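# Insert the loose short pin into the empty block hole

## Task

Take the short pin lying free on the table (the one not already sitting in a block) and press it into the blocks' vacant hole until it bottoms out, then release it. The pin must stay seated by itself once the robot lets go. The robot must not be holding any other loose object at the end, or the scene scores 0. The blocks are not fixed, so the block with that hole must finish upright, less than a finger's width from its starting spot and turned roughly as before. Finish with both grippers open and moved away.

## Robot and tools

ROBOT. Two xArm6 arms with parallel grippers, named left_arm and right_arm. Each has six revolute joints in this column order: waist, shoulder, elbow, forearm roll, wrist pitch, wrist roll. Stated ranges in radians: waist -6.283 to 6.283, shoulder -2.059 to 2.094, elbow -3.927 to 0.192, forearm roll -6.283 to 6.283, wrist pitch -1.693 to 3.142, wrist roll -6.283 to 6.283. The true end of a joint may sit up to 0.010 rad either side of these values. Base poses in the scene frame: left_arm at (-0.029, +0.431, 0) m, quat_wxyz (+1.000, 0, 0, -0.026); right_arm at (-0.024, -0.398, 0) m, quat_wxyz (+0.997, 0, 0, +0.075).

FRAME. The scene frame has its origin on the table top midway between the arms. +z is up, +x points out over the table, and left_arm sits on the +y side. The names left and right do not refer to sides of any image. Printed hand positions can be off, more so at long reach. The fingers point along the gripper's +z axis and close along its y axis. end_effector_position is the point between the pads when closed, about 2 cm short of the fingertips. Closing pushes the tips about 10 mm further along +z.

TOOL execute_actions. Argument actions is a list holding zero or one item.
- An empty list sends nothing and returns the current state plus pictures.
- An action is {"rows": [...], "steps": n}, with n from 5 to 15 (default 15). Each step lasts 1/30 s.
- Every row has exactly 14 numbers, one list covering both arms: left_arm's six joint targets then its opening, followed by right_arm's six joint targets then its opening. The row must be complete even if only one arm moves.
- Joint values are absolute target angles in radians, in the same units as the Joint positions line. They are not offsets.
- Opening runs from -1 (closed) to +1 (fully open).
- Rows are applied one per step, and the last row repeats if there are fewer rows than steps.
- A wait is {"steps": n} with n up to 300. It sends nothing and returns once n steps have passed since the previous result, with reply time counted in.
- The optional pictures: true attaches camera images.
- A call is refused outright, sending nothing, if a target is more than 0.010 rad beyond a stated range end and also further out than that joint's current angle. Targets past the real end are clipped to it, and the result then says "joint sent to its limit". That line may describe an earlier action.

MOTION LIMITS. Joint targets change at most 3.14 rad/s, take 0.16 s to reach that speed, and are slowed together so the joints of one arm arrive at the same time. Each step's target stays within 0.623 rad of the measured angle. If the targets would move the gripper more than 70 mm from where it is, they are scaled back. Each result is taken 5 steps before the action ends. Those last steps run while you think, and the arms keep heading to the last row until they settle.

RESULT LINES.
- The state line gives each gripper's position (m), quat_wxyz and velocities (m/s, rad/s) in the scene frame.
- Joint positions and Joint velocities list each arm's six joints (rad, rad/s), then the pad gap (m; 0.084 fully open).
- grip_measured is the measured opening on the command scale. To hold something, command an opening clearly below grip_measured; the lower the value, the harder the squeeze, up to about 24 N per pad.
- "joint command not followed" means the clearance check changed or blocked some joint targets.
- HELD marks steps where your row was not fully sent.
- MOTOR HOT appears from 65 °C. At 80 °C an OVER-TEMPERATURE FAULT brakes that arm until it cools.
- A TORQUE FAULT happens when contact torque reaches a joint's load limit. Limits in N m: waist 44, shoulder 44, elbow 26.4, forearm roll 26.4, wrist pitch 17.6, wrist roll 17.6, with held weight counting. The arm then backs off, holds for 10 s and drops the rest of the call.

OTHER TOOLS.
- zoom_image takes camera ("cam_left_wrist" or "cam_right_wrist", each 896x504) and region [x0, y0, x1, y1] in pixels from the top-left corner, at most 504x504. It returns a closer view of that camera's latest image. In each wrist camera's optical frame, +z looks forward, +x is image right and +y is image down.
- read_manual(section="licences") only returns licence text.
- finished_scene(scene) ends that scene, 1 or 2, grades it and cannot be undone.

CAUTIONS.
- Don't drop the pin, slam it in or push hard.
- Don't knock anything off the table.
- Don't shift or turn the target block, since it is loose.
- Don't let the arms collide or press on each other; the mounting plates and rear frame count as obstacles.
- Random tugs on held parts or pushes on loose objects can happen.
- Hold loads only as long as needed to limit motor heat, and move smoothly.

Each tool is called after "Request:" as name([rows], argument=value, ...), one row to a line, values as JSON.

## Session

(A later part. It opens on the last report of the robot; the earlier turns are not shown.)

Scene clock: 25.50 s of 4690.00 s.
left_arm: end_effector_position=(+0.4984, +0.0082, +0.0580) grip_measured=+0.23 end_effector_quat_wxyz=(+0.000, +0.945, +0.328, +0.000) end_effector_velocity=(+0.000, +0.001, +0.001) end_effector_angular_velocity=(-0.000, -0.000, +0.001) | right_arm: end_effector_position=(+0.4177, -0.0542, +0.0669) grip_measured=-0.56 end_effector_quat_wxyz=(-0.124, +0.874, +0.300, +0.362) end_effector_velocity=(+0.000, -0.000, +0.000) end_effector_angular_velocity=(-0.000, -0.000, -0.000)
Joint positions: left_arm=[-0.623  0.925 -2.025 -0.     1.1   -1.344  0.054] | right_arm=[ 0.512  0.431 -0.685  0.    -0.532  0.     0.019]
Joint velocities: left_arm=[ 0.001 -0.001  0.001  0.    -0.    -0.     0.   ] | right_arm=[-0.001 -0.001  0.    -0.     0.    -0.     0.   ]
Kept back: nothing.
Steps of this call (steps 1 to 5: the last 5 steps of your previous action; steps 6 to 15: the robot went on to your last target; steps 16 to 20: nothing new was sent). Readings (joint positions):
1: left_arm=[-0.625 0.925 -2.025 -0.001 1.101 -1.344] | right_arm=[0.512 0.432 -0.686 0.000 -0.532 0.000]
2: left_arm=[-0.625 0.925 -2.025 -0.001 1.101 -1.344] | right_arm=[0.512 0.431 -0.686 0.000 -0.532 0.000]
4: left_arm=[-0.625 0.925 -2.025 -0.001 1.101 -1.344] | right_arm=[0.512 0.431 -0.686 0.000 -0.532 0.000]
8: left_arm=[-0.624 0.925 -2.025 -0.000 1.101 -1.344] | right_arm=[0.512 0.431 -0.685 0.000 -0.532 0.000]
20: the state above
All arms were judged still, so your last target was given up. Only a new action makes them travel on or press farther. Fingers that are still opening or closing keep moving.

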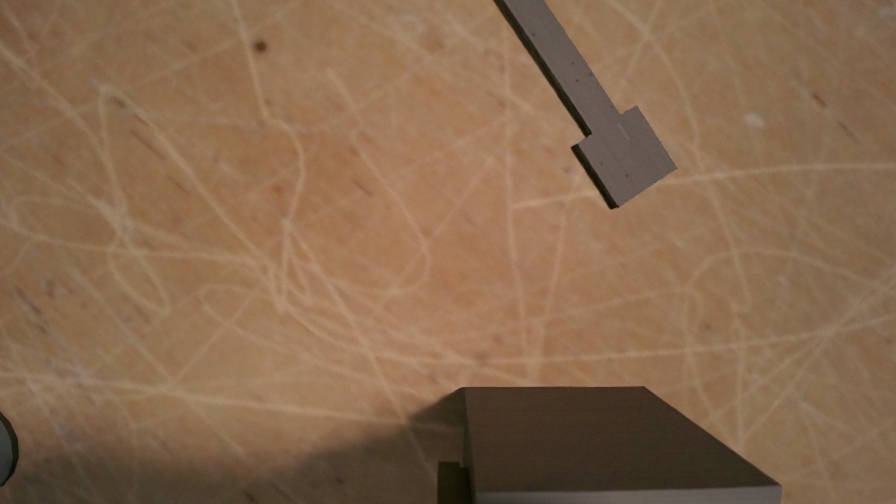

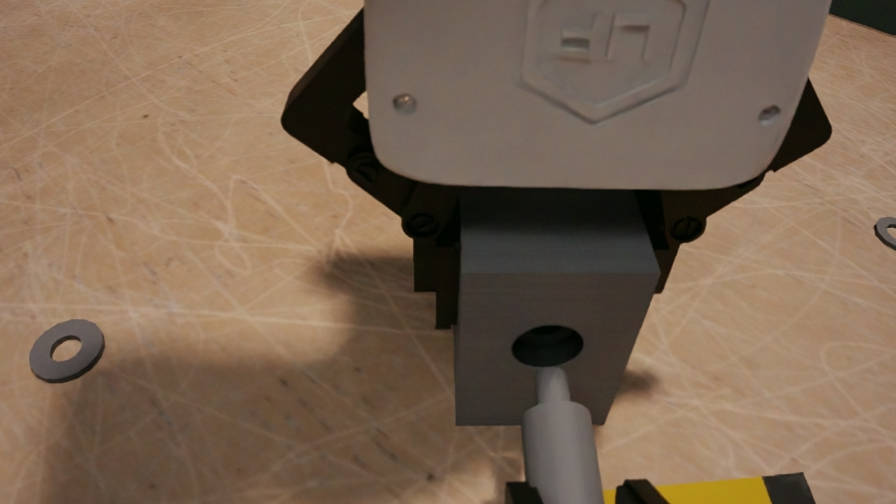

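Request:
execute_actions([
  {"rows":[[-0.6232,0.9247,-2.0252,0,1.1006,-1.344,-1,0.5122,0.4345,-0.6921,0,-0.5278,0,-1],[-0.6232,0.9247,-2.0252,0,1.1006,-1.344,-1,0.5124,0.4395,-0.703,0,-0.5219,0,-1],[-0.6232,0.9247,-2.0252,0,1.1006,-1.344,-1,0.5124,0.4445,-0.7139,0,-0.516,0,-1],[-0.6232,0.9247,-2.0252,0,1.1006,-1.344,-1,0.5124,0.4498,-0.7246,0,-0.5106,0,-1],[-0.6232,0.9247,-2.0252,0,1.1006,-1.344,-1,0.5124,0.4544,-0.7339,0,-0.5059,0,-1],[-0.6232,0.9247,-2.0252,0,1.1006,-1.344,-1,0.5124,0.458,-0.7414,0,-0.502,0,-1],[-0.6232,0.9247,-2.0252,0,1.1006,-1.344,-1,0.5124,0.4608,-0.747,0,-0.4992,0,-1],[-0.6232,0.9247,-2.0252,0,1.1006,-1.344,-1,0.5124,0.4626,-0.7507,0,-0.4973,0,-1],[-0.6232,0.9247,-2.0252,0,1.1006,-1.344,-1,0.5124,0.46353,-0.75253,0,-0.4964,0,-1],[-0.6232,0.9247,-2.0252,0,1.1006,-1.344,-1,0.5124,0.46353,-0.75253,0,-0.4964,0,-1],[-0.6232,0.9247,-2.0252,0,1.1006,-1.344,-1,0.5124,0.46353,-0.75253,0,-0.4964,0,-1],[-0.6232,0.9247,-2.0252,0,1.1006,-1.344,-1,0.5124,0.46353,-0.75253,0,-0.4964,0,-1],[-0.6232,0.9247,-2.0252,0,1.1006,-1.344,-1,0.5124,0.4644,-0.7543,0,-0.4955,0,-1],[-0.6232,0.9247,-2.0252,0,1.1006,-1.344,-1,0.5124,0.4653,-0.7561,0,-0.4946,0,-1],[-0.6232,0.9247,-2.0252,0,1.1006,-1.344,-1,0.5124,0.46609,-0.75774,0,-0.49375,0,-1]],"steps":15},
])

Request:
execute_actions([
  {"rows":[[-0.6232,0.9247,-2.0252,0,1.1006,-1.344,-1,0.5124,0.46609,-0.75774,0,-0.49375,0,-1],[-0.6232,0.9247,-2.0252,0,1.1006,-1.344,-1,0.5124,0.46661,-0.75787,0,-0.49414,0,-1],[-0.6232,0.9247,-2.0252,0,1.1006,-1.344,-1,0.5124,0.46713,-0.758,0,-0.49453,0,-1],[-0.6232,0.9247,-2.0252,0,1.1006,-1.344,-1,0.5124,0.46764,-0.75812,0,-0.49492,0,-1],[-0.6232,0.9247,-2.0252,0,1.1006,-1.344,-1,0.5124,0.46816,-0.75825,0,-0.49531,0,-1],[-0.6232,0.9247,-2.0252,0,1.1006,-1.344,-1,0.5124,0.46868,-0.75838,0,-0.4957,0,-1],[-0.6232,0.9247,-2.0252,0,1.1006,-1.344,-1,0.5124,0.4692,-0.75851,0,-0.49609,0,-1],[-0.6232,0.9247,-2.0252,0,1.1006,-1.344,-1,0.5124,0.46971,-0.75863,0,-0.49648,0,-1],[-0.6232,0.9247,-2.0252,0,1.1006,-1.344,-1,0.5124,0.47023,-0.75876,0,-0.49687,0,-1],[-0.6232,0.9247,-2.0252,0,1.1006,-1.344,-1,0.5124,0.47075,-0.75889,0,-0.49726,0,-1],[-0.6232,0.9247,-2.0252,0,1.1006,-1.344,-1,0.5124,0.47127,-0.75902,0,-0.49765,0,-1],[-0.6232,0.9247,-2.0252,0,1.1006,-1.344,-1,0.5124,0.47178,-0.75914,0,-0.49804,0,-1],[-0.6232,0.9247,-2.0252,0,1.1006,-1.344,-1,0.5124,0.4723,-0.75927,0,-0.49843,0,-1]],"steps":15},
])

Request:
execute_actions([
  {"steps":7},
], pictures=true)

Scene clock: 27.87 s of 4690.00 s.
left_arm: end_effector_position=(+0.4984, +0.0082, +0.0580) grip_measured=+0.23 end_effector_quat_wxyz=(-0.000, +0.945, +0.328, -0.000) end_effector_velocity=(-0.001, -0.000, -0.001) end_effector_angular_velocity=(+0.001, +0.001, -0.001) | right_arm: end_effector_position=(+0.4315, -0.0431, +0.0676) grip_measured=-0.56 end_effector_quat_wxyz=(-0.125, +0.873, +0.300, +0.362) end_effector_velocity=(+0.018, +0.014, -0.001) end_effector_angular_velocity=(-0.002, +0.002, +0.001)
Joint positions: left_arm=[-0.623  0.925 -2.025  0.     1.101 -1.344  0.054] | right_arm=[ 0.512  0.461 -0.749 -0.    -0.499  0.     0.019]
Joint velocities: left_arm=[-0.001  0.001  0.    -0.     0.     0.001 -0.   ] | right_arm=[ 0.     0.044 -0.086 -0.     0.045 -0.001  0.   ]
Steps of this call (steps 1 to 61: nothing new was sent; steps 62 to 71: the first 10 steps of this action). Readings (joint positions):
62: left_arm=[-0.623 0.925 -2.025 0.000 1.101 -1.344] | right_arm=[0.512 0.431 -0.685 0.000 -0.532 -0.000]
63: left_arm=[-0.623 0.925 -2.025 0.000 1.101 -1.344] | right_arm=[0.512 0.433 -0.688 0.000 -0.530 -0.000]
65: left_arm=[-0.623 0.925 -2.025 0.000 1.101 -1.344] | right_arm=[0.512 0.439 -0.702 0.000 -0.522 -0.000]
69: left_arm=[-0.623 0.925 -2.025 0.000 1.101 -1.344] | right_arm=[0.512 0.457 -0.739 -0.000 -0.504 0.000]
71: the state above

Scene clock: 28.37 s of 4690.00 s.
left_arm: end_effector_position=(+0.4987, +0.0087, +0.0580) grip_measured=+0.23 end_effector_quat_wxyz=(-0.000, +0.945, +0.328, +0.000) end_effector_velocity=(+0.001, +0.000, +0.001) end_effector_angular_velocity=(-0.001, -0.001, +0.002) | right_arm: end_effector_position=(+0.4329, -0.0420, +0.0658) grip_measured=-0.56 end_effector_quat_wxyz=(-0.124, +0.874, +0.301, +0.361) end_effector_velocity=(+0.000, +0.000, -0.004) end_effector_angular_velocity=(+0.001, -0.001, -0.001)
Joint positions: left_arm=[-0.623  0.925 -2.025  0.     1.101 -1.344  0.054] | right_arm=[ 0.512  0.47  -0.758 -0.    -0.496 -0.     0.019]
Joint velocities: left_arm=[ 0.001 -0.001 -0.     0.    -0.    -0.    -0.   ] | right_arm=[ 0.     0.016 -0.005  0.001 -0.012  0.001  0.   ]
Steps of this call (steps 1 to 5: the last 5 steps of your previous action; steps 6 to 15: the first 10 steps of this action). Readings (joint positions):
6: left_arm=[-0.623 0.925 -2.025 0.000 1.101 -1.344] | right_arm=[0.512 0.465 -0.755 -0.000 -0.494 -0.000]
7: left_arm=[-0.623 0.925 -2.025 0.000 1.101 -1.344] | right_arm=[0.512 0.466 -0.756 -0.000 -0.494 -0.000]
9: left_arm=[-0.623 0.925 -2.025 0.000 1.101 -1.344] | right_arm=[0.512 0.467 -0.757 -0.000 -0.494 -0.000]
13: left_arm=[-0.623 0.925 -2.025 0.000 1.101 -1.344] | right_arm=[0.512 0.469 -0.757 -0.000 -0.495 -0.000]
15: the state above

Scene clock: 28.60 s of 4690.00 s.
left_arm: end_effector_position=(+0.4987, +0.0086, +0.0580) grip_measured=+0.23 end_effector_quat_wxyz=(-0.000, +0.945, +0.328, +0.000) end_effector_velocity=(-0.000, -0.001, +0.001) end_effector_angular_velocity=(-0.001, -0.001, -0.001) | right_arm: end_effector_position=(+0.4330, -0.0420, +0.0651) grip_measured=-0.56 end_effector_quat_wxyz=(-0.124, +0.874, +0.300, +0.362) end_effector_velocity=(+0.000, +0.000, +0.000) end_effector_angular_velocity=(+0.000, -0.001, -0.000)
Joint positions: left_arm=[-0.623  0.925 -2.025  0.     1.101 -1.344  0.054] | right_arm=[ 0.512  0.472 -0.759 -0.    -0.498 -0.     0.019]
Joint velocities: left_arm=[-0.001 -0.002  0.    -0.     0.     0.    -0.   ] | right_arm=[ 0.     0.001 -0.001  0.001 -0.001 -0.     0.   ]
Kept back: nothing.
Steps of this call (steps 1 to 5: the last 5 steps of your previous action; steps 6 to 7: the robot went on to your last target). Readings (joint positions):
1: left_arm=[-0.623 0.925 -2.025 0.000 1.101 -1.344] | right_arm=[0.512 0.470 -0.758 -0.000 -0.497 -0.000]
2: left_arm=[-0.622 0.925 -2.025 0.000 1.101 -1.344] | right_arm=[0.512 0.471 -0.758 -0.000 -0.497 -0.000]
4: left_arm=[-0.622 0.925 -2.025 0.000 1.101 -1.344] | right_arm=[0.512 0.472 -0.758 -0.000 -0.498 -0.000]
7: the state above

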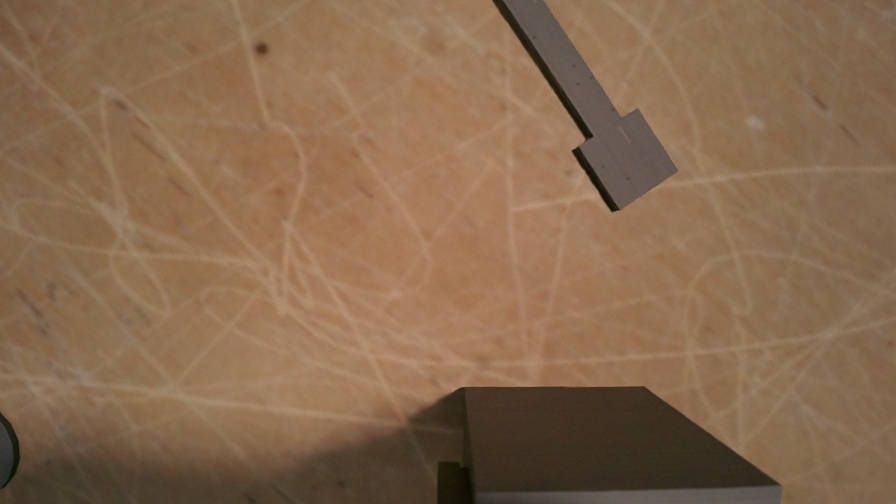

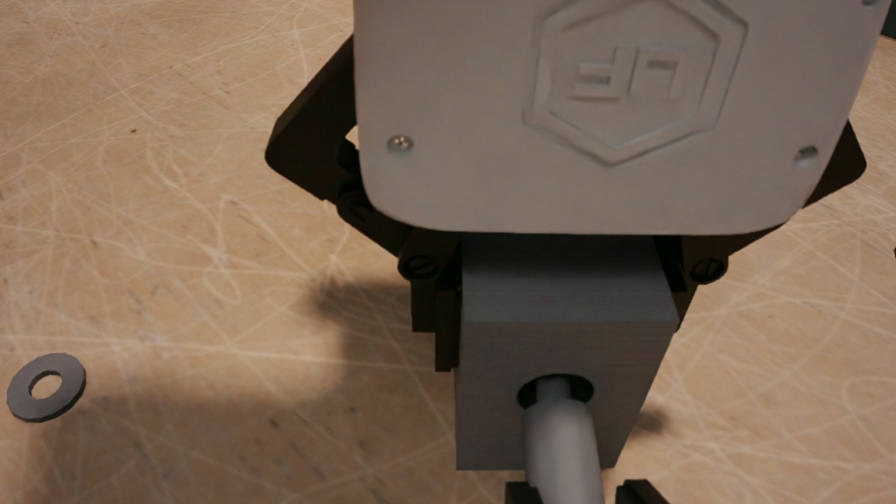

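Request:
execute_actions([
  {"rows":[[-0.6232,0.9247,-2.0252,0,1.1006,-1.344,-1,0.5124,0.4686,-0.7518,0,-0.5022,0,-1],[-0.6232,0.9247,-2.0252,0,1.1006,-1.344,-1,0.5124,0.4619,-0.7406,0,-0.5067,0,-1],[-0.6232,0.9247,-2.0252,0,1.1006,-1.344,-1,0.5124,0.4573,-0.7314,0,-0.5113,0,-1],[-0.6232,0.9247,-2.0252,0,1.1006,-1.344,-1,0.5124,0.4546,-0.7258,0,-0.5142,0,-1]],"steps":15},
])

Request:
execute_actions([
  {"steps":18},
], pictures=true)

Request:
zoom_image(camera="cam_right_wrist", region=[460, 300, 660, 504])

Scene clock: 29.13 s of 4690.00 s.
left_arm: end_effector_position=(+0.4980, +0.0079, +0.0580) grip_measured=+0.23 end_effector_quat_wxyz=(-0.000, +0.945, +0.328, -0.000) end_effector_velocity=(-0.000, -0.000, -0.000) end_effector_angular_velocity=(+0.001, +0.001, -0.001) | right_arm: end_effector_position=(+0.4265, -0.0471, +0.0661) grip_measured=-0.56 end_effector_quat_wxyz=(-0.125, +0.874, +0.300, +0.362) end_effector_velocity=(-0.001, +0.000, +0.001) end_effector_angular_velocity=(+0.001, -0.001, +0.000)
Joint positions: left_arm=[-0.624  0.925 -2.025 -0.     1.101 -1.344  0.054] | right_arm=[ 0.512  0.455 -0.727  0.    -0.514  0.     0.019]
Joint velocities: left_arm=[-0.001  0.     0.     0.     0.     0.001 -0.   ] | right_arm=[ 0.001 -0.003  0.003  0.    -0.001  0.001 -0.   ]
Steps of this call (steps 1 to 6: the robot went on to your last target; steps 7 to 16: the first 10 steps of this action). Readings (joint positions):
7: left_arm=[-0.623 0.925 -2.025 0.000 1.101 -1.344] | right_arm=[0.512 0.472 -0.758 -0.000 -0.498 -0.000]
8: left_arm=[-0.623 0.925 -2.025 0.000 1.101 -1.344] | right_arm=[0.512 0.471 -0.756 0.000 -0.500 0.000]
10: left_arm=[-0.623 0.925 -2.025 -0.000 1.101 -1.344] | right_arm=[0.512 0.463 -0.744 0.000 -0.507 0.000]
14: left_arm=[-0.624 0.925 -2.025 -0.000 1.101 -1.344] | right_arm=[0.512 0.455 -0.727 0.000 -0.514 0.000]
16: the state above

Scene clock: 29.73 s of 4690.00 s.
left_arm: end_effector_position=(+0.4982, +0.0080, +0.0580) grip_measured=+0.23 end_effector_quat_wxyz=(-0.000, +0.945, +0.328, -0.000) end_effector_velocity=(+0.001, +0.001, +0.000) end_effector_angular_velocity=(-0.000, -0.000, +0.001) | right_arm: end_effector_position=(+0.4262, -0.0473, +0.0658) grip_measured=-0.56 end_effector_quat_wxyz=(-0.124, +0.874, +0.300, +0.362) end_effector_velocity=(+0.000, -0.000, +0.000) end_effector_angular_velocity=(+0.001, -0.000, -0.001)
Joint positions: left_arm=[-0.624  0.925 -2.025 -0.     1.101 -1.344  0.054] | right_arm=[ 0.512  0.455 -0.726  0.    -0.514  0.     0.019]
Joint velocities: left_arm=[ 0.001 -0.001  0.     0.     0.     0.    -0.   ] | right_arm=[-0.     0.     0.     0.001 -0.001  0.     0.   ]
Kept back: nothing.
Steps of this call (steps 1 to 5: the last 5 steps of your previous action; steps 6 to 15: the robot went on to your last target; steps 16 to 18: nothing new was sent). Readings (joint positions):
1: left_arm=[-0.624 0.925 -2.025 -0.000 1.101 -1.344] | right_arm=[0.512 0.455 -0.727 0.000 -0.514 0.000]
2: left_arm=[-0.624 0.925 -2.025 -0.000 1.101 -1.344] | right_arm=[0.512 0.455 -0.727 0.000 -0.514 0.000]
4: left_arm=[-0.624 0.925 -2.025 -0.000 1.101 -1.344] | right_arm=[0.512 0.455 -0.726 0.000 -0.514 0.000]
8: left_arm=[-0.624 0.925 -2.025 -0.000 1.101 -1.344] | right_arm=[0.512 0.455 -0.726 0.000 -0.514 0.000]
18: the state above
All arms were judged still, so your last target was given up. Only a new action makes them travel on or press farther. Fingers that are still opening or closing keep moving.

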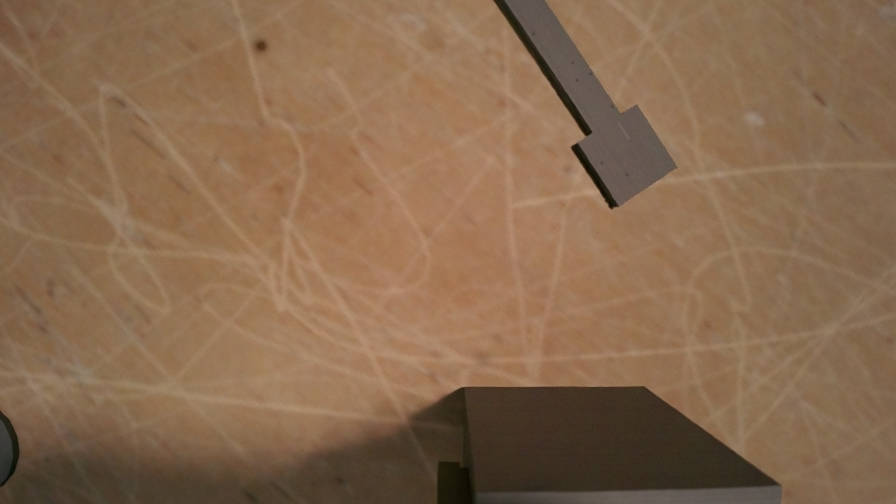

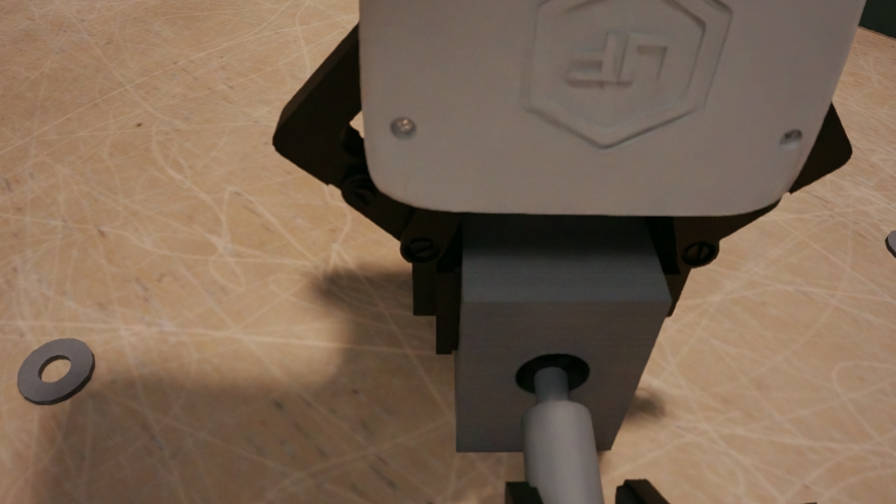

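Region (460, 300, 660, 504) of cam_right_wrist's 896x504 image, scaled by 2.471, with more detail than that image has; it fills the left 494 columns of this view, and the rest is white.

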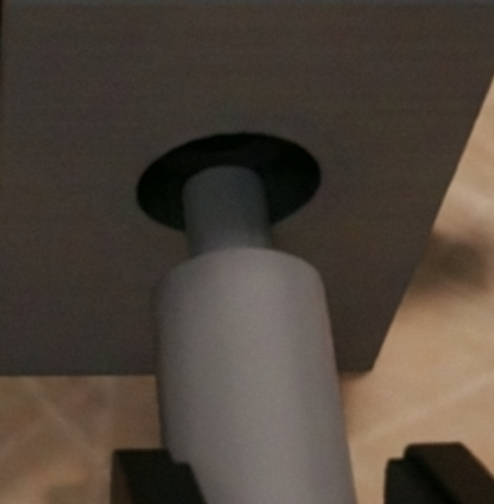

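Request:
execute_actions([
  {"rows":[[-0.6232,0.9247,-2.0252,0,1.1006,-1.344,-1,0.512,0.4539,-0.73055,0,-0.50875,0,-1],[-0.6232,0.9247,-2.0252,0,1.1006,-1.344,-1,0.5116,0.45667,-0.73613,0,-0.50594,0,-1],[-0.6232,0.9247,-2.0252,0,1.1006,-1.344,-1,0.5116,0.46033,-0.74357,0,-0.50216,0,-1],[-0.6232,0.9247,-2.0252,0,1.1006,-1.344,-1,0.5116,0.46216,-0.74729,0,-0.50027,0,-1],[-0.6232,0.9247,-2.0252,0,1.1006,-1.344,-1,0.5116,0.46308,-0.74915,0,-0.49933,0,-1],[-0.6232,0.9247,-2.0252,0,1.1006,-1.344,-1,0.5116,0.46308,-0.74915,0,-0.49933,0,-1],[-0.6232,0.9247,-2.0252,0,1.1006,-1.344,-1,0.5116,0.46308,-0.74915,0,-0.49933,0,-1],[-0.6232,0.9247,-2.0252,0,1.1006,-1.344,-1,0.5116,0.46308,-0.74915,0,-0.49933,0,-1],[-0.6232,0.9247,-2.0252,0,1.1006,-1.344,-1,0.5116,0.46308,-0.74915,0,-0.49933,0,-1],[-0.6232,0.9247,-2.0252,0,1.1006,-1.344,-1,0.5116,0.46399,-0.75101,0,-0.49838,0,-1],[-0.6232,0.9247,-2.0252,0,1.1006,-1.344,-1,0.5116,0.46491,-0.75287,0,-0.49744,0,-1],[-0.6232,0.9247,-2.0252,0,1.1006,-1.344,-1,0.5116,0.46582,-0.75473,0,-0.49649,0,-1],[-0.6232,0.9247,-2.0252,0,1.1006,-1.344,-1,0.5116,0.46674,-0.75659,0,-0.49555,0,-1],[-0.6232,0.9247,-2.0252,0,1.1006,-1.344,-1,0.5116,0.46765,-0.75845,0,-0.4946,0,-1],[-0.6232,0.9247,-2.0252,0,1.1006,-1.344,-1,0.5116,0.46857,-0.76031,0,-0.49366,0,-1]],"steps":15},
])

Request:
execute_actions([
  {"steps":9},
])

Scene clock: 31.60 s of 4690.00 s.
left_arm: end_effector_position=(+0.4984, +0.0082, +0.0580) grip_measured=+0.23 end_effector_quat_wxyz=(-0.000, +0.945, +0.328, -0.000) end_effector_velocity=(+0.000, +0.001, -0.000) end_effector_angular_velocity=(+0.001, +0.001, +0.000) | right_arm: end_effector_position=(+0.4316, -0.0436, +0.0669) grip_measured=-0.56 end_effector_quat_wxyz=(-0.124, +0.874, +0.300, +0.362) end_effector_velocity=(+0.000, -0.000, -0.005) end_effector_angular_velocity=(-0.007, +0.010, -0.002)
Joint positions: left_arm=[-0.623  0.925 -2.025  0.     1.101 -1.344  0.054] | right_arm=[ 0.512  0.463 -0.749 -0.    -0.499  0.     0.019]
Joint velocities: left_arm=[ 0.001  0.     0.    -0.     0.     0.001  0.   ] | right_arm=[-0.     0.009 -0.007  0.002  0.011 -0.     0.   ]
Steps of this call (steps 1 to 46: nothing new was sent; steps 47 to 56: the first 10 steps of this action). Readings (joint positions):
47: left_arm=[-0.623 0.925 -2.025 0.000 1.101 -1.344] | right_arm=[0.512 0.455 -0.726 -0.000 -0.514 -0.000]
48: left_arm=[-0.623 0.925 -2.025 0.000 1.101 -1.344] | right_arm=[0.512 0.455 -0.728 -0.000 -0.512 -0.000]
50: left_arm=[-0.623 0.925 -2.025 0.000 1.101 -1.344] | right_arm=[0.512 0.457 -0.736 0.000 -0.506 -0.000]
54: left_arm=[-0.623 0.925 -2.025 0.000 1.101 -1.344] | right_arm=[0.512 0.463 -0.749 -0.000 -0.500 0.000]
56: the state above

Scene clock: 31.90 s of 4690.00 s.
left_arm: end_effector_position=(+0.4989, +0.0089, +0.0580) grip_measured=+0.23 end_effector_quat_wxyz=(-0.000, +0.945, +0.328, +0.000) end_effector_velocity=(-0.000, -0.000, -0.000) end_effector_angular_velocity=(+0.000, +0.000, +0.001) | right_arm: end_effector_position=(+0.4334, -0.0421, +0.0662) grip_measured=-0.56 end_effector_quat_wxyz=(-0.124, +0.874, +0.300, +0.361) end_effector_velocity=(+0.001, +0.000, +0.000) end_effector_angular_velocity=(+0.000, +0.000, -0.002)
Joint positions: left_arm=[-0.622  0.925 -2.025  0.001  1.1   -1.344  0.054] | right_arm=[ 0.512  0.469 -0.759 -0.    -0.493 -0.     0.019]
Joint velocities: left_arm=[-0.     0.    -0.    -0.     0.    -0.001  0.   ] | right_arm=[-0.     0.002 -0.004  0.002  0.003 -0.001  0.   ]
Kept back: nothing.
Steps of this call (steps 1 to 5: the last 5 steps of your previous action; steps 6 to 9: the robot went on to your last target). Readings (joint positions):
1: left_arm=[-0.623 0.925 -2.025 0.000 1.101 -1.344] | right_arm=[0.512 0.463 -0.750 0.000 -0.499 -0.000]
2: left_arm=[-0.623 0.925 -2.025 0.000 1.101 -1.344] | right_arm=[0.512 0.464 -0.751 0.000 -0.498 -0.000]
4: left_arm=[-0.623 0.925 -2.025 0.000 1.101 -1.344] | right_arm=[0.512 0.466 -0.754 -0.000 -0.496 -0.000]
8: left_arm=[-0.622 0.925 -2.025 0.001 1.100 -1.344] | right_arm=[0.512 0.469 -0.759 -0.000 -0.494 -0.000]
9: the state above

Request:
execute_actions([
  {"rows":[[-0.6232,0.9247,-2.0252,0,1.1006,-1.344,-1,0.5116,0.46491,-0.75287,0,-0.49744,0,-1],[-0.6232,0.9247,-2.0252,0,1.1006,-1.344,-1,0.5116,0.46033,-0.74357,0,-0.50216,0,-1],[-0.6232,0.9247,-2.0252,0,1.1006,-1.344,-1,0.5116,0.4585,-0.73985,0,-0.50405,0,-1]],"steps":15},
])

Scene clock: 32.40 s of 4690.00 s.
left_arm: end_effector_position=(+0.4983, +0.0083, +0.0580) grip_measured=+0.23 end_effector_quat_wxyz=(-0.000, +0.945, +0.328, -0.000) end_effector_velocity=(+0.001, +0.001, +0.000) end_effector_angular_velocity=(-0.000, -0.000, +0.000) | right_arm: end_effector_position=(+0.4299, -0.0450, +0.0672) grip_measured=-0.56 end_effector_quat_wxyz=(-0.124, +0.874, +0.300, +0.362) end_effector_velocity=(-0.001, -0.000, -0.001) end_effector_angular_velocity=(-0.001, +0.001, +0.002)
Joint positions: left_arm=[-0.623  0.925 -2.025  0.     1.101 -1.344  0.054] | right_arm=[ 0.512  0.458 -0.74   0.    -0.504  0.     0.019]
Joint velocities: left_arm=[ 0.001 -0.001  0.    -0.    -0.     0.001 -0.   ] | right_arm=[ 0.001 -0.001  0.003 -0.001  0.     0.    -0.   ]
Steps of this call (steps 1 to 5: the robot went on to your last target; steps 6 to 15: the first 10 steps of this action). Readings (joint positions):
6: left_arm=[-0.622 0.925 -2.025 0.001 1.101 -1.344] | right_arm=[0.512 0.469 -0.759 -0.000 -0.494 -0.000]
7: left_arm=[-0.622 0.925 -2.025 0.000 1.101 -1.344] | right_arm=[0.512 0.467 -0.757 -0.000 -0.495 0.000]
9: left_arm=[-0.623 0.925 -2.025 0.000 1.101 -1.344] | right_arm=[0.512 0.461 -0.748 0.000 -0.502 0.000]
13: left_arm=[-0.623 0.925 -2.025 0.000 1.101 -1.344] | right_arm=[0.512 0.458 -0.741 0.000 -0.504 0.000]
15: the state above

Request:
execute_actions([
  {"rows":[[-0.6232,0.9247,-2.0252,0,1.1006,-1.344,-1,0.5116,0.46195,-0.7407,0,-0.50665,0,-1],[-0.6232,0.9247,-2.0252,0,1.1006,-1.344,-1,0.5116,0.4654,-0.74155,0,-0.50925,0,-1],[-0.6232,0.9247,-2.0252,0,1.1006,-1.344,-1,0.5116,0.46885,-0.7424,0,-0.51185,0,-1],[-0.6232,0.9247,-2.0252,0,1.1006,-1.344,-1,0.5116,0.4712,-0.743,0,-0.5136,0,-1],[-0.6232,0.9247,-2.0252,0,1.1006,-1.344,-1,0.5116,0.4723,-0.74325,0,-0.51445,0,-1]],"steps":15},
])

Request:
execute_actions([
  {"steps":6},
], pictures=true)

Request:
zoom_image(camera="cam_right_wrist", region=[500, 330, 610, 440])

Request:
execute_actions([
  {"rows":[[-0.6232,0.9247,-2.0252,0,1.1006,-1.344,-1,0.5116,0.47402,-0.74368,0,-0.51574,0,-1],[-0.6232,0.9247,-2.0252,0,1.1006,-1.344,-1,0.5116,0.47575,-0.7441,0,-0.51705,0,-1],[-0.6232,0.9247,-2.0252,0,1.1006,-1.344,-1,0.5116,0.47747,-0.74453,0,-0.51834,0,-1],[-0.6232,0.9247,-2.0252,0,1.1006,-1.344,-1,0.5116,0.4792,-0.74495,0,-0.51965,0,-1],[-0.6232,0.9247,-2.0252,0,1.1006,-1.344,-1,0.5116,0.48092,-0.74538,0,-0.52094,0,-1],[-0.6232,0.9247,-2.0252,0,1.1006,-1.344,-1,0.5116,0.48265,-0.7458,0,-0.52225,0,-1]],"steps":15},
])

Request:
execute_actions([
  {"steps":6},
], pictures=true)

Request:
zoom_image(camera="cam_right_wrist", region=[500, 330, 610, 440])

Scene clock: 33.60 s of 4690.00 s.
left_arm: end_effector_position=(+0.4983, +0.0082, +0.0580) grip_measured=+0.23 end_effector_quat_wxyz=(-0.000, +0.945, +0.328, -0.000) end_effector_velocity=(+0.001, +0.001, -0.000) end_effector_angular_velocity=(+0.000, +0.000, +0.002) | right_arm: end_effector_position=(+0.4296, -0.0452, +0.0627) grip_measured=-0.56 end_effector_quat_wxyz=(-0.124, +0.874, +0.300, +0.362) end_effector_velocity=(+0.002, +0.002, +0.002) end_effector_angular_velocity=(+0.004, -0.006, +0.001)
Joint positions: left_arm=[-0.623  0.925 -2.025 -0.     1.101 -1.344  0.054] | right_arm=[ 0.512  0.472 -0.743 -0.    -0.514 -0.     0.019]
Joint velocities: left_arm=[ 0.002  0.001 -0.     0.     0.    -0.    -0.   ] | right_arm=[ 0.     0.    -0.004 -0.001 -0.003 -0.    -0.   ]
Steps of this call (steps 1 to 5: the last 5 steps of your previous action; steps 6 to 15: the robot went on to your last target; steps 16 to 26: nothing new was sent; steps 27 to 36: the first 10 steps of this action). Readings (joint positions):
27: left_arm=[-0.623 0.925 -2.025 -0.000 1.101 -1.344] | right_arm=[0.512 0.459 -0.740 0.000 -0.504 0.000]
28: left_arm=[-0.623 0.925 -2.025 -0.000 1.101 -1.344] | right_arm=[0.512 0.460 -0.740 0.000 -0.505 0.000]
30: left_arm=[-0.623 0.925 -2.025 -0.000 1.101 -1.344] | right_arm=[0.512 0.465 -0.742 -0.000 -0.509 0.000]
34: left_arm=[-0.623 0.925 -2.025 -0.000 1.101 -1.344] | right_arm=[0.512 0.472 -0.743 -0.000 -0.514 -0.000]
36: the state above

Scene clock: 33.80 s of 4690.00 s.
left_arm: end_effector_position=(+0.4983, +0.0082, +0.0580) grip_measured=+0.23 end_effector_quat_wxyz=(-0.000, +0.945, +0.328, -0.000) end_effector_velocity=(+0.000, +0.000, -0.000) end_effector_angular_velocity=(+0.000, +0.000, +0.000) | right_arm: end_effector_position=(+0.4297, -0.0451, +0.0628) grip_measured=-0.56 end_effector_quat_wxyz=(-0.124, +0.874, +0.300, +0.362) end_effector_velocity=(-0.000, +0.001, -0.000) end_effector_angular_velocity=(-0.001, -0.001, +0.003)
Joint positions: left_arm=[-0.623  0.925 -2.025 -0.     1.101 -1.344  0.054] | right_arm=[ 0.512  0.472 -0.743 -0.    -0.514 -0.     0.019]
Joint velocities: left_arm=[ 0.  0. -0.  0. -0. -0. -0.] | right_arm=[ 0.001  0.    -0.    -0.002  0.    -0.001 -0.   ]
Kept back: nothing.
Steps of this call (steps 1 to 5: the last 5 steps of your previous action; step 6: the robot went on to your last target). Readings (joint positions):
1: left_arm=[-0.623 0.925 -2.025 -0.000 1.101 -1.344] | right_arm=[0.512 0.472 -0.743 -0.000 -0.514 -0.000]
2: left_arm=[-0.623 0.925 -2.025 -0.000 1.101 -1.344] | right_arm=[0.512 0.472 -0.743 -0.000 -0.514 -0.000]
4: left_arm=[-0.623 0.925 -2.025 -0.000 1.101 -1.344] | right_arm=[0.512 0.472 -0.743 -0.000 -0.514 -0.000]
6: the state above

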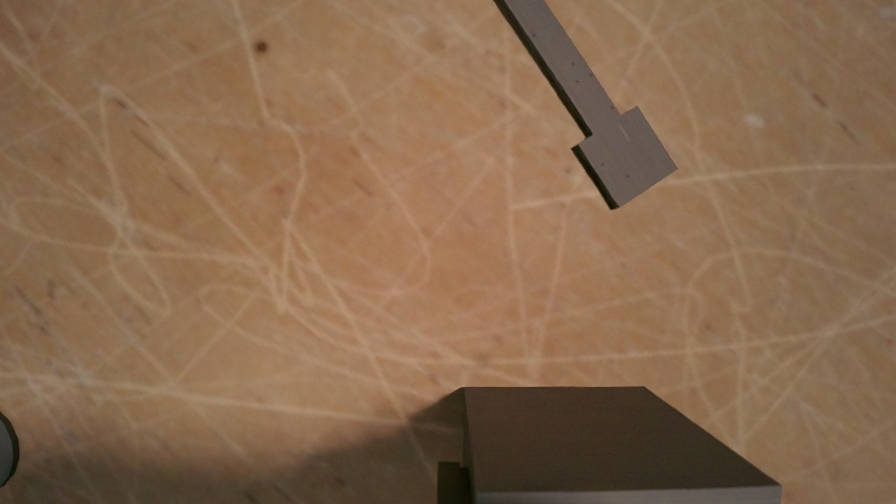

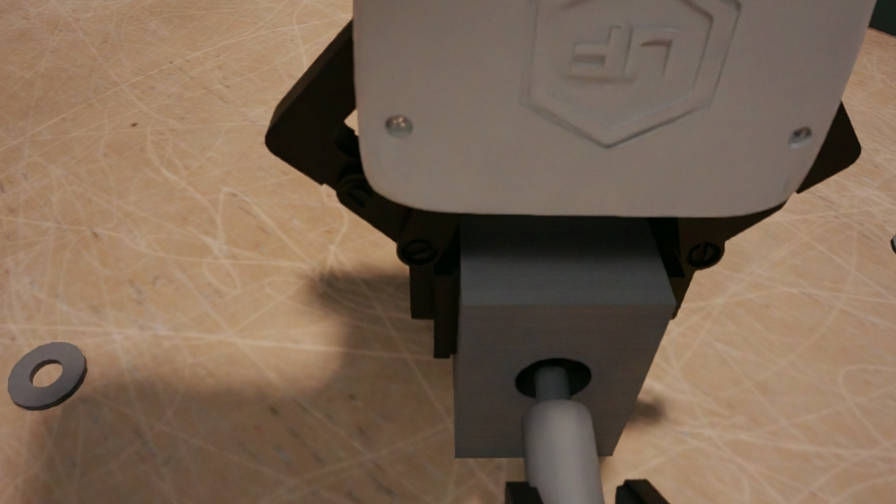

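Region (500, 330, 610, 440) of cam_right_wrist's 896x504 image, scaled by 4.582, with more detail than that image has.

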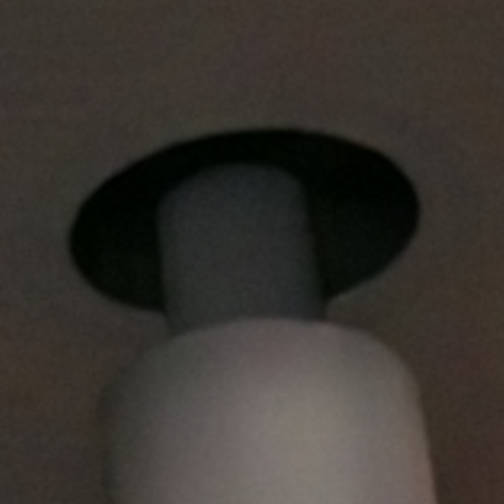

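Scene clock: 34.13 s of 4690.00 s.
left_arm: end_effector_position=(+0.4984, +0.0082, +0.0580) grip_measured=+0.23 end_effector_quat_wxyz=(-0.000, +0.945, +0.328, -0.000) end_effector_velocity=(+0.000, -0.000, +0.000) end_effector_angular_velocity=(-0.000, -0.001, -0.000) | right_arm: end_effector_position=(+0.4297, -0.0452, +0.0598) grip_measured=-0.56 end_effector_quat_wxyz=(-0.124, +0.874, +0.300, +0.362) end_effector_velocity=(-0.000, -0.001, -0.002) end_effector_angular_velocity=(-0.002, +0.002, -0.000)
Joint positions: left_arm=[-0.623  0.925 -2.025 -0.     1.101 -1.344  0.054] | right_arm=[ 0.512  0.482 -0.746  0.    -0.522  0.     0.019]
Joint velocities: left_arm=[-0. -0. -0.  0. -0. -0. -0.] | right_arm=[-0.001  0.005 -0.001 -0.001 -0.002  0.     0.   ]
Steps of this call (steps 1 to 10: the first 10 steps of this action). Readings (joint positions):
1: left_arm=[-0.623 0.925 -2.025 -0.000 1.101 -1.344] | right_arm=[0.512 0.472 -0.743 -0.000 -0.515 -0.000]
2: left_arm=[-0.623 0.925 -2.025 -0.000 1.101 -1.344] | right_arm=[0.512 0.473 -0.744 -0.000 -0.515 -0.000]
4: left_arm=[-0.623 0.925 -2.025 -0.000 1.101 -1.344] | right_arm=[0.512 0.476 -0.744 -0.000 -0.517 -0.000]
8: left_arm=[-0.623 0.925 -2.025 -0.000 1.101 -1.344] | right_arm=[0.512 0.482 -0.746 0.000 -0.522 -0.000]
10: the state above

Scene clock: 34.33 s of 4690.00 s.
left_arm: end_effector_position=(+0.4984, +0.0082, +0.0580) grip_measured=+0.23 end_effector_quat_wxyz=(-0.000, +0.945, +0.328, -0.000) end_effector_velocity=(+0.000, -0.001, +0.001) end_effector_angular_velocity=(-0.001, -0.001, -0.001) | right_arm: end_effector_position=(+0.4296, -0.0452, +0.0597) grip_measured=-0.56 end_effector_quat_wxyz=(-0.124, +0.874, +0.300, +0.362) end_effector_velocity=(-0.000, +0.000, -0.000) end_effector_angular_velocity=(-0.002, -0.000, +0.002)
Joint positions: left_arm=[-0.623  0.925 -2.025 -0.     1.101 -1.344  0.054] | right_arm=[ 0.512  0.482 -0.746  0.    -0.522  0.     0.019]
Joint velocities: left_arm=[-0.001 -0.001 -0.001  0.    -0.    -0.     0.   ] | right_arm=[-0.     0.001 -0.    -0.002  0.    -0.002 -0.   ]
Kept back: nothing.
Steps of this call (steps 1 to 5: the last 5 steps of your previous action; step 6: the robot went on to your last target). Readings (joint positions):
1: left_arm=[-0.623 0.925 -2.025 -0.000 1.101 -1.344] | right_arm=[0.512 0.482 -0.746 0.000 -0.522 0.000]
2: left_arm=[-0.623 0.925 -2.025 -0.000 1.101 -1.344] | right_arm=[0.512 0.482 -0.746 0.000 -0.522 0.000]
4: left_arm=[-0.623 0.925 -2.025 -0.000 1.101 -1.344] | right_arm=[0.512 0.482 -0.746 0.000 -0.522 0.000]
6: the state above

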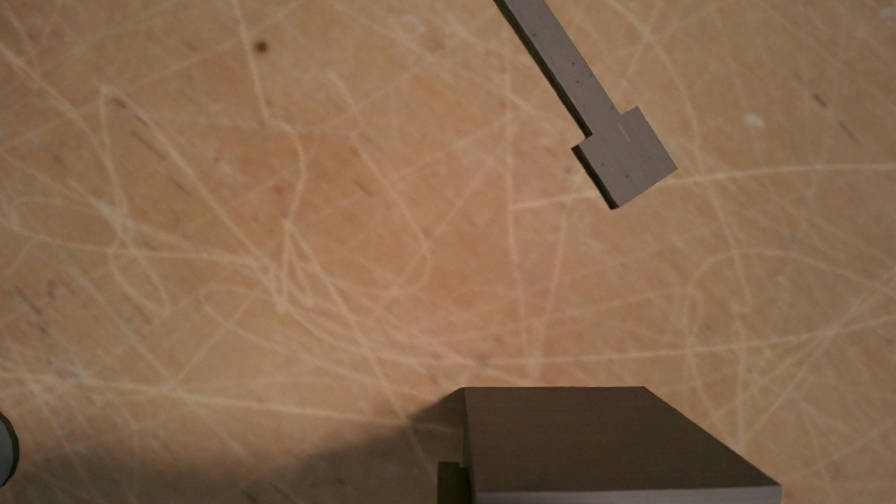

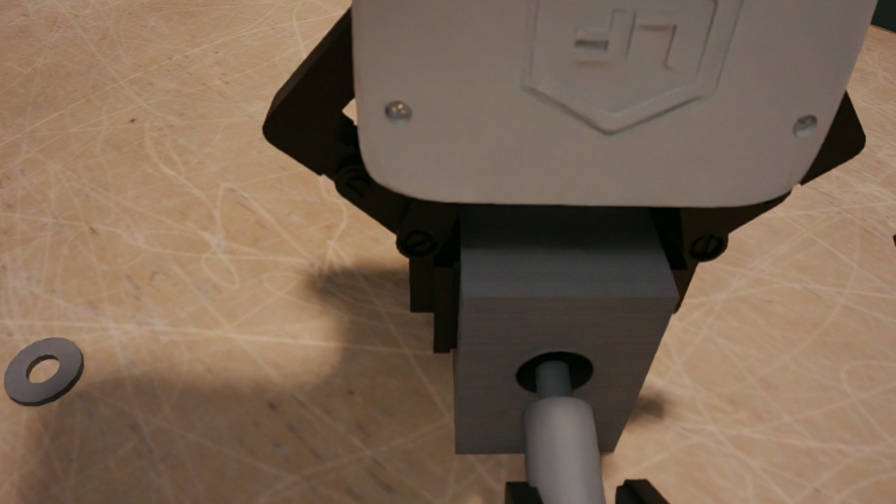

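Region (500, 330, 610, 440) of cam_right_wrist's 896x504 image, scaled by 4.582, with more detail than that image has.

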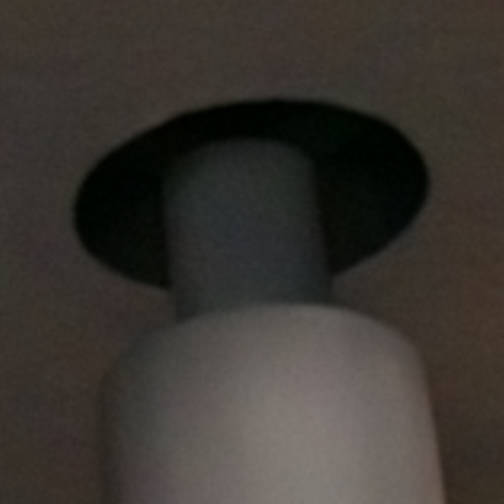

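Request:
execute_actions([
  {"rows":[[-0.6232,0.9247,-2.0252,0,1.1006,-1.344,-1,0.5116,0.4792,-0.74495,0,-0.51965,0,-1],[-0.6232,0.9247,-2.0252,0,1.1006,-1.344,-1,0.5116,0.47575,-0.7441,0,-0.51705,0,-1],[-0.6232,0.9247,-2.0252,0,1.1006,-1.344,-1,0.5116,0.4723,-0.74325,0,-0.51445,0,-1],[-0.6232,0.9247,-2.0252,0,1.1006,-1.344,-1,0.5116,0.46885,-0.7424,0,-0.51185,0,-1],[-0.6232,0.9247,-2.0252,0,1.1006,-1.344,-1,0.5116,0.4671,-0.742,0,-0.5105,0,-1],[-0.6232,0.9247,-2.0252,0,1.1006,-1.344,-1,0.5116,0.4654,-0.74155,0,-0.50925,0,-1]],"steps":15},
])

Request:
execute_actions([
  {"steps":6},
], pictures=true)

Request:
zoom_image(camera="cam_right_wrist", region=[500, 330, 610, 440])

Scene clock: 34.97 s of 4690.00 s.
left_arm: end_effector_position=(+0.4984, +0.0082, +0.0580) grip_measured=+0.23 end_effector_quat_wxyz=(-0.000, +0.945, +0.328, -0.000) end_effector_velocity=(+0.000, -0.000, +0.001) end_effector_angular_velocity=(-0.001, -0.001, -0.001) | right_arm: end_effector_position=(+0.4295, -0.0453, +0.0644) grip_measured=-0.56 end_effector_quat_wxyz=(-0.124, +0.874, +0.300, +0.362) end_effector_velocity=(-0.000, -0.001, +0.000) end_effector_angular_velocity=(-0.001, +0.003, -0.002)
Joint positions: left_arm=[-0.623  0.925 -2.025 -0.     1.101 -1.344  0.054] | right_arm=[ 0.512  0.466 -0.741 -0.    -0.509  0.     0.019]
Joint velocities: left_arm=[ 0.    -0.001  0.    -0.     0.     0.001 -0.   ] | right_arm=[-0.    -0.003  0.001  0.001  0.004  0.001 -0.   ]
Steps of this call (steps 1 to 9: the robot went on to your last target; steps 10 to 19: the first 10 steps of this action). Readings (joint positions):
10: left_arm=[-0.623 0.925 -2.025 -0.000 1.101 -1.344] | right_arm=[0.512 0.482 -0.746 0.000 -0.522 0.000]
11: left_arm=[-0.623 0.925 -2.025 -0.000 1.101 -1.344] | right_arm=[0.512 0.481 -0.745 -0.000 -0.521 -0.000]
13: left_arm=[-0.623 0.925 -2.025 -0.000 1.101 -1.344] | right_arm=[0.512 0.476 -0.744 -0.000 -0.517 -0.000]
17: left_arm=[-0.623 0.925 -2.025 -0.000 1.101 -1.344] | right_arm=[0.512 0.467 -0.741 -0.000 -0.510 0.000]
19: the state above

Scene clock: 35.17 s of 4690.00 s.
left_arm: end_effector_position=(+0.4984, +0.0082, +0.0580) grip_measured=+0.23 end_effector_quat_wxyz=(-0.000, +0.945, +0.328, -0.000) end_effector_velocity=(-0.001, -0.001, +0.000) end_effector_angular_velocity=(-0.000, -0.000, -0.001) | right_arm: end_effector_position=(+0.4295, -0.0453, +0.0645) grip_measured=-0.56 end_effector_quat_wxyz=(-0.124, +0.874, +0.300, +0.362) end_effector_velocity=(+0.000, +0.001, +0.001) end_effector_angular_velocity=(+0.001, -0.002, +0.002)
Joint positions: left_arm=[-0.623  0.925 -2.025 -0.     1.101 -1.344  0.054] | right_arm=[ 0.512  0.466 -0.741  0.    -0.509  0.     0.019]
Joint velocities: left_arm=[-0.002 -0.001  0.001 -0.    -0.    -0.001  0.   ] | right_arm=[ 0.001 -0.    -0.001 -0.001 -0.001 -0.001 -0.   ]
Kept back: nothing.
Steps of this call (steps 1 to 5: the last 5 steps of your previous action; step 6: the robot went on to your last target). Readings (joint positions):
1: left_arm=[-0.623 0.925 -2.025 -0.000 1.101 -1.344] | right_arm=[0.512 0.466 -0.741 0.000 -0.509 0.000]
2: left_arm=[-0.623 0.925 -2.025 -0.000 1.101 -1.344] | right_arm=[0.512 0.466 -0.741 0.000 -0.509 0.000]
4: left_arm=[-0.623 0.925 -2.025 -0.000 1.101 -1.344] | right_arm=[0.512 0.466 -0.741 0.000 -0.509 0.000]
6: the state above

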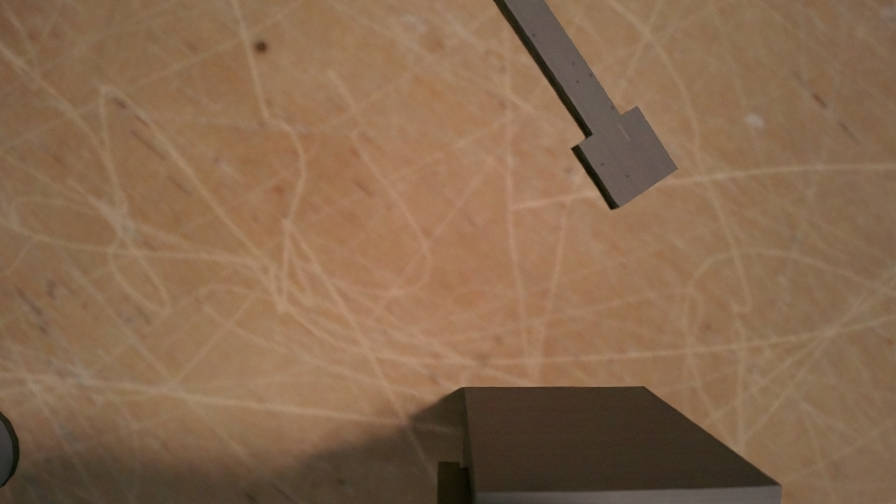

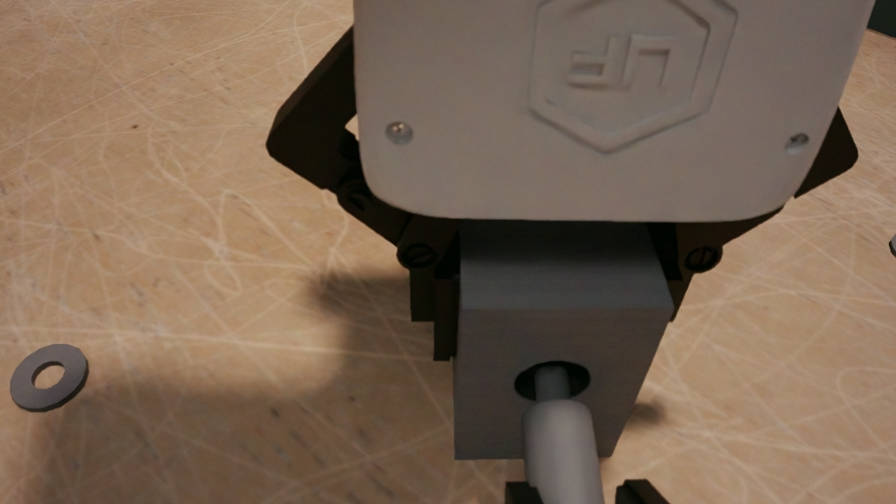

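Region (500, 330, 610, 440) of cam_right_wrist's 896x504 image, scaled by 4.582, with more detail than that image has.

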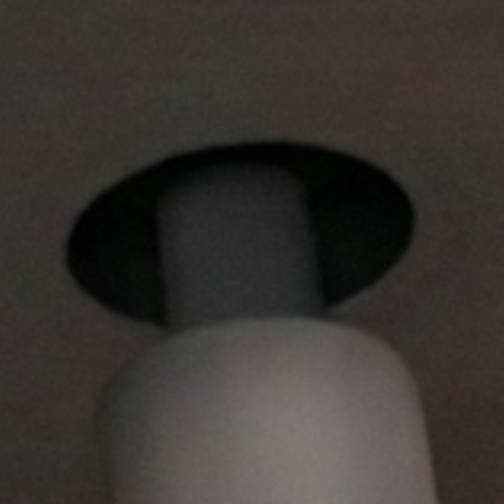

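Request:
execute_actions([
  {"rows":[[-0.6232,0.9247,-2.0252,0,1.1006,-1.344,-1,0.5116,0.46195,-0.7407,0,-0.50665,0,-1],[-0.6232,0.9247,-2.0252,0,1.1006,-1.344,-1,0.5116,0.4585,-0.73985,0,-0.50405,0,-1],[-0.6232,0.9247,-2.0252,0,1.1006,-1.344,-1,0.5116,0.4560,-0.7392,0,-0.5022,0,-1],[-0.6232,0.9247,-2.0252,0,1.1006,-1.344,-1,0.5116,0.45619,-0.74255,0,-0.49904,0,-1],[-0.6232,0.9247,-2.0252,0,1.1006,-1.344,-1,0.5116,0.45802,-0.74627,0,-0.49715,0,-1],[-0.6232,0.9247,-2.0252,0,1.1006,-1.344,-1,0.5116,0.45802,-0.74627,0,-0.49715,0,-1],[-0.6232,0.9247,-2.0252,0,1.1006,-1.344,-1,0.5116,0.45802,-0.74627,0,-0.49715,0,-1],[-0.6232,0.9247,-2.0252,0,1.1006,-1.344,-1,0.5116,0.45802,-0.74627,0,-0.49715,0,-1],[-0.6232,0.9247,-2.0252,0,1.1006,-1.344,-1,0.5116,0.45894,-0.74813,0,-0.49621,0,-1],[-0.6232,0.9247,-2.0252,0,1.1006,-1.344,-1,0.5116,0.45985,-0.74999,0,-0.49526,0,-1],[-0.6232,0.9247,-2.0252,0,1.1006,-1.344,-1,0.5116,0.46077,-0.75185,0,-0.49432,0,-1],[-0.6232,0.9247,-2.0252,0,1.1006,-1.344,-1,0.5116,0.46168,-0.75371,0,-0.49337,0,-1],[-0.6232,0.9247,-2.0252,0,1.1006,-1.344,-1,0.5116,0.4626,-0.75557,0,-0.49243,0,-1],[-0.6232,0.9247,-2.0252,0,1.1006,-1.344,-1,0.5116,0.46351,-0.75743,0,-0.49148,0,-1],[-0.6232,0.9247,-2.0252,0,1.1006,-1.344,-1,0.5116,0.46443,-0.75929,0,-0.49054,0,-1]],"steps":15},
])

Request:
execute_actions([
  {"steps":9},
])

Scene clock: 36.53 s of 4690.00 s.
left_arm: end_effector_position=(+0.4984, +0.0082, +0.0580) grip_measured=+0.23 end_effector_quat_wxyz=(-0.000, +0.945, +0.328, -0.000) end_effector_velocity=(+0.001, +0.000, +0.001) end_effector_angular_velocity=(-0.001, -0.001, +0.000) | right_arm: end_effector_position=(+0.4314, -0.0438, +0.0682) grip_measured=-0.56 end_effector_quat_wxyz=(-0.124, +0.874, +0.300, +0.362) end_effector_velocity=(+0.003, +0.003, -0.006) end_effector_angular_velocity=(-0.011, +0.012, +0.001)
Joint positions: left_arm=[-0.623  0.925 -2.025 -0.     1.101 -1.344  0.054] | right_arm=[ 0.512  0.458 -0.747 -0.    -0.497  0.     0.019]
Joint velocities: left_arm=[ 0.001 -0.001  0.    -0.    -0.     0.001 -0.   ] | right_arm=[ 0.     0.021 -0.027  0.     0.022 -0.001  0.   ]
Steps of this call (steps 1 to 15: the robot went on to your last target; steps 16 to 31: nothing new was sent; steps 32 to 41: the first 10 steps of this action). Readings (joint positions):
32: left_arm=[-0.623 0.925 -2.025 -0.000 1.101 -1.344] | right_arm=[0.512 0.465 -0.741 -0.000 -0.509 -0.000]
33: left_arm=[-0.623 0.925 -2.025 -0.000 1.101 -1.344] | right_arm=[0.512 0.464 -0.741 -0.000 -0.508 -0.000]
35: left_arm=[-0.623 0.925 -2.025 -0.000 1.101 -1.344] | right_arm=[0.512 0.459 -0.740 0.000 -0.504 -0.000]
39: left_arm=[-0.623 0.925 -2.025 -0.000 1.101 -1.344] | right_arm=[0.512 0.458 -0.746 -0.000 -0.498 0.000]
41: the state above

Scene clock: 36.83 s of 4690.00 s.
left_arm: end_effector_position=(+0.4984, +0.0082, +0.0580) grip_measured=+0.23 end_effector_quat_wxyz=(-0.000, +0.945, +0.328, -0.000) end_effector_velocity=(+0.000, +0.000, +0.000) end_effector_angular_velocity=(-0.000, -0.001, -0.001) | right_arm: end_effector_position=(+0.4340, -0.0418, +0.0682) grip_measured=-0.56 end_effector_quat_wxyz=(-0.124, +0.874, +0.300, +0.362) end_effector_velocity=(+0.000, +0.000, -0.001) end_effector_angular_velocity=(-0.002, +0.003, -0.001)
Joint positions: left_arm=[-0.623  0.925 -2.025 -0.     1.101 -1.344  0.054] | right_arm=[ 0.512  0.464 -0.759 -0.    -0.491  0.     0.019]
Joint velocities: left_arm=[ 0.     0.    -0.     0.    -0.001  0.001 -0.   ] | right_arm=[ 0.001  0.003 -0.003  0.002  0.004 -0.    -0.   ]
Kept back: nothing.
Steps of this call (steps 1 to 5: the last 5 steps of your previous action; steps 6 to 9: the robot went on to your last target). Readings (joint positions):
1: left_arm=[-0.623 0.925 -2.025 -0.000 1.101 -1.344] | right_arm=[0.512 0.459 -0.748 0.000 -0.496 -0.000]
2: left_arm=[-0.623 0.925 -2.025 -0.000 1.101 -1.344] | right_arm=[0.512 0.460 -0.750 0.000 -0.495 -0.000]
4: left_arm=[-0.623 0.925 -2.025 -0.000 1.101 -1.344] | right_arm=[0.512 0.462 -0.754 0.000 -0.493 -0.000]
8: left_arm=[-0.623 0.925 -2.025 -0.000 1.101 -1.344] | right_arm=[0.512 0.464 -0.759 -0.000 -0.491 0.000]
9: the state above


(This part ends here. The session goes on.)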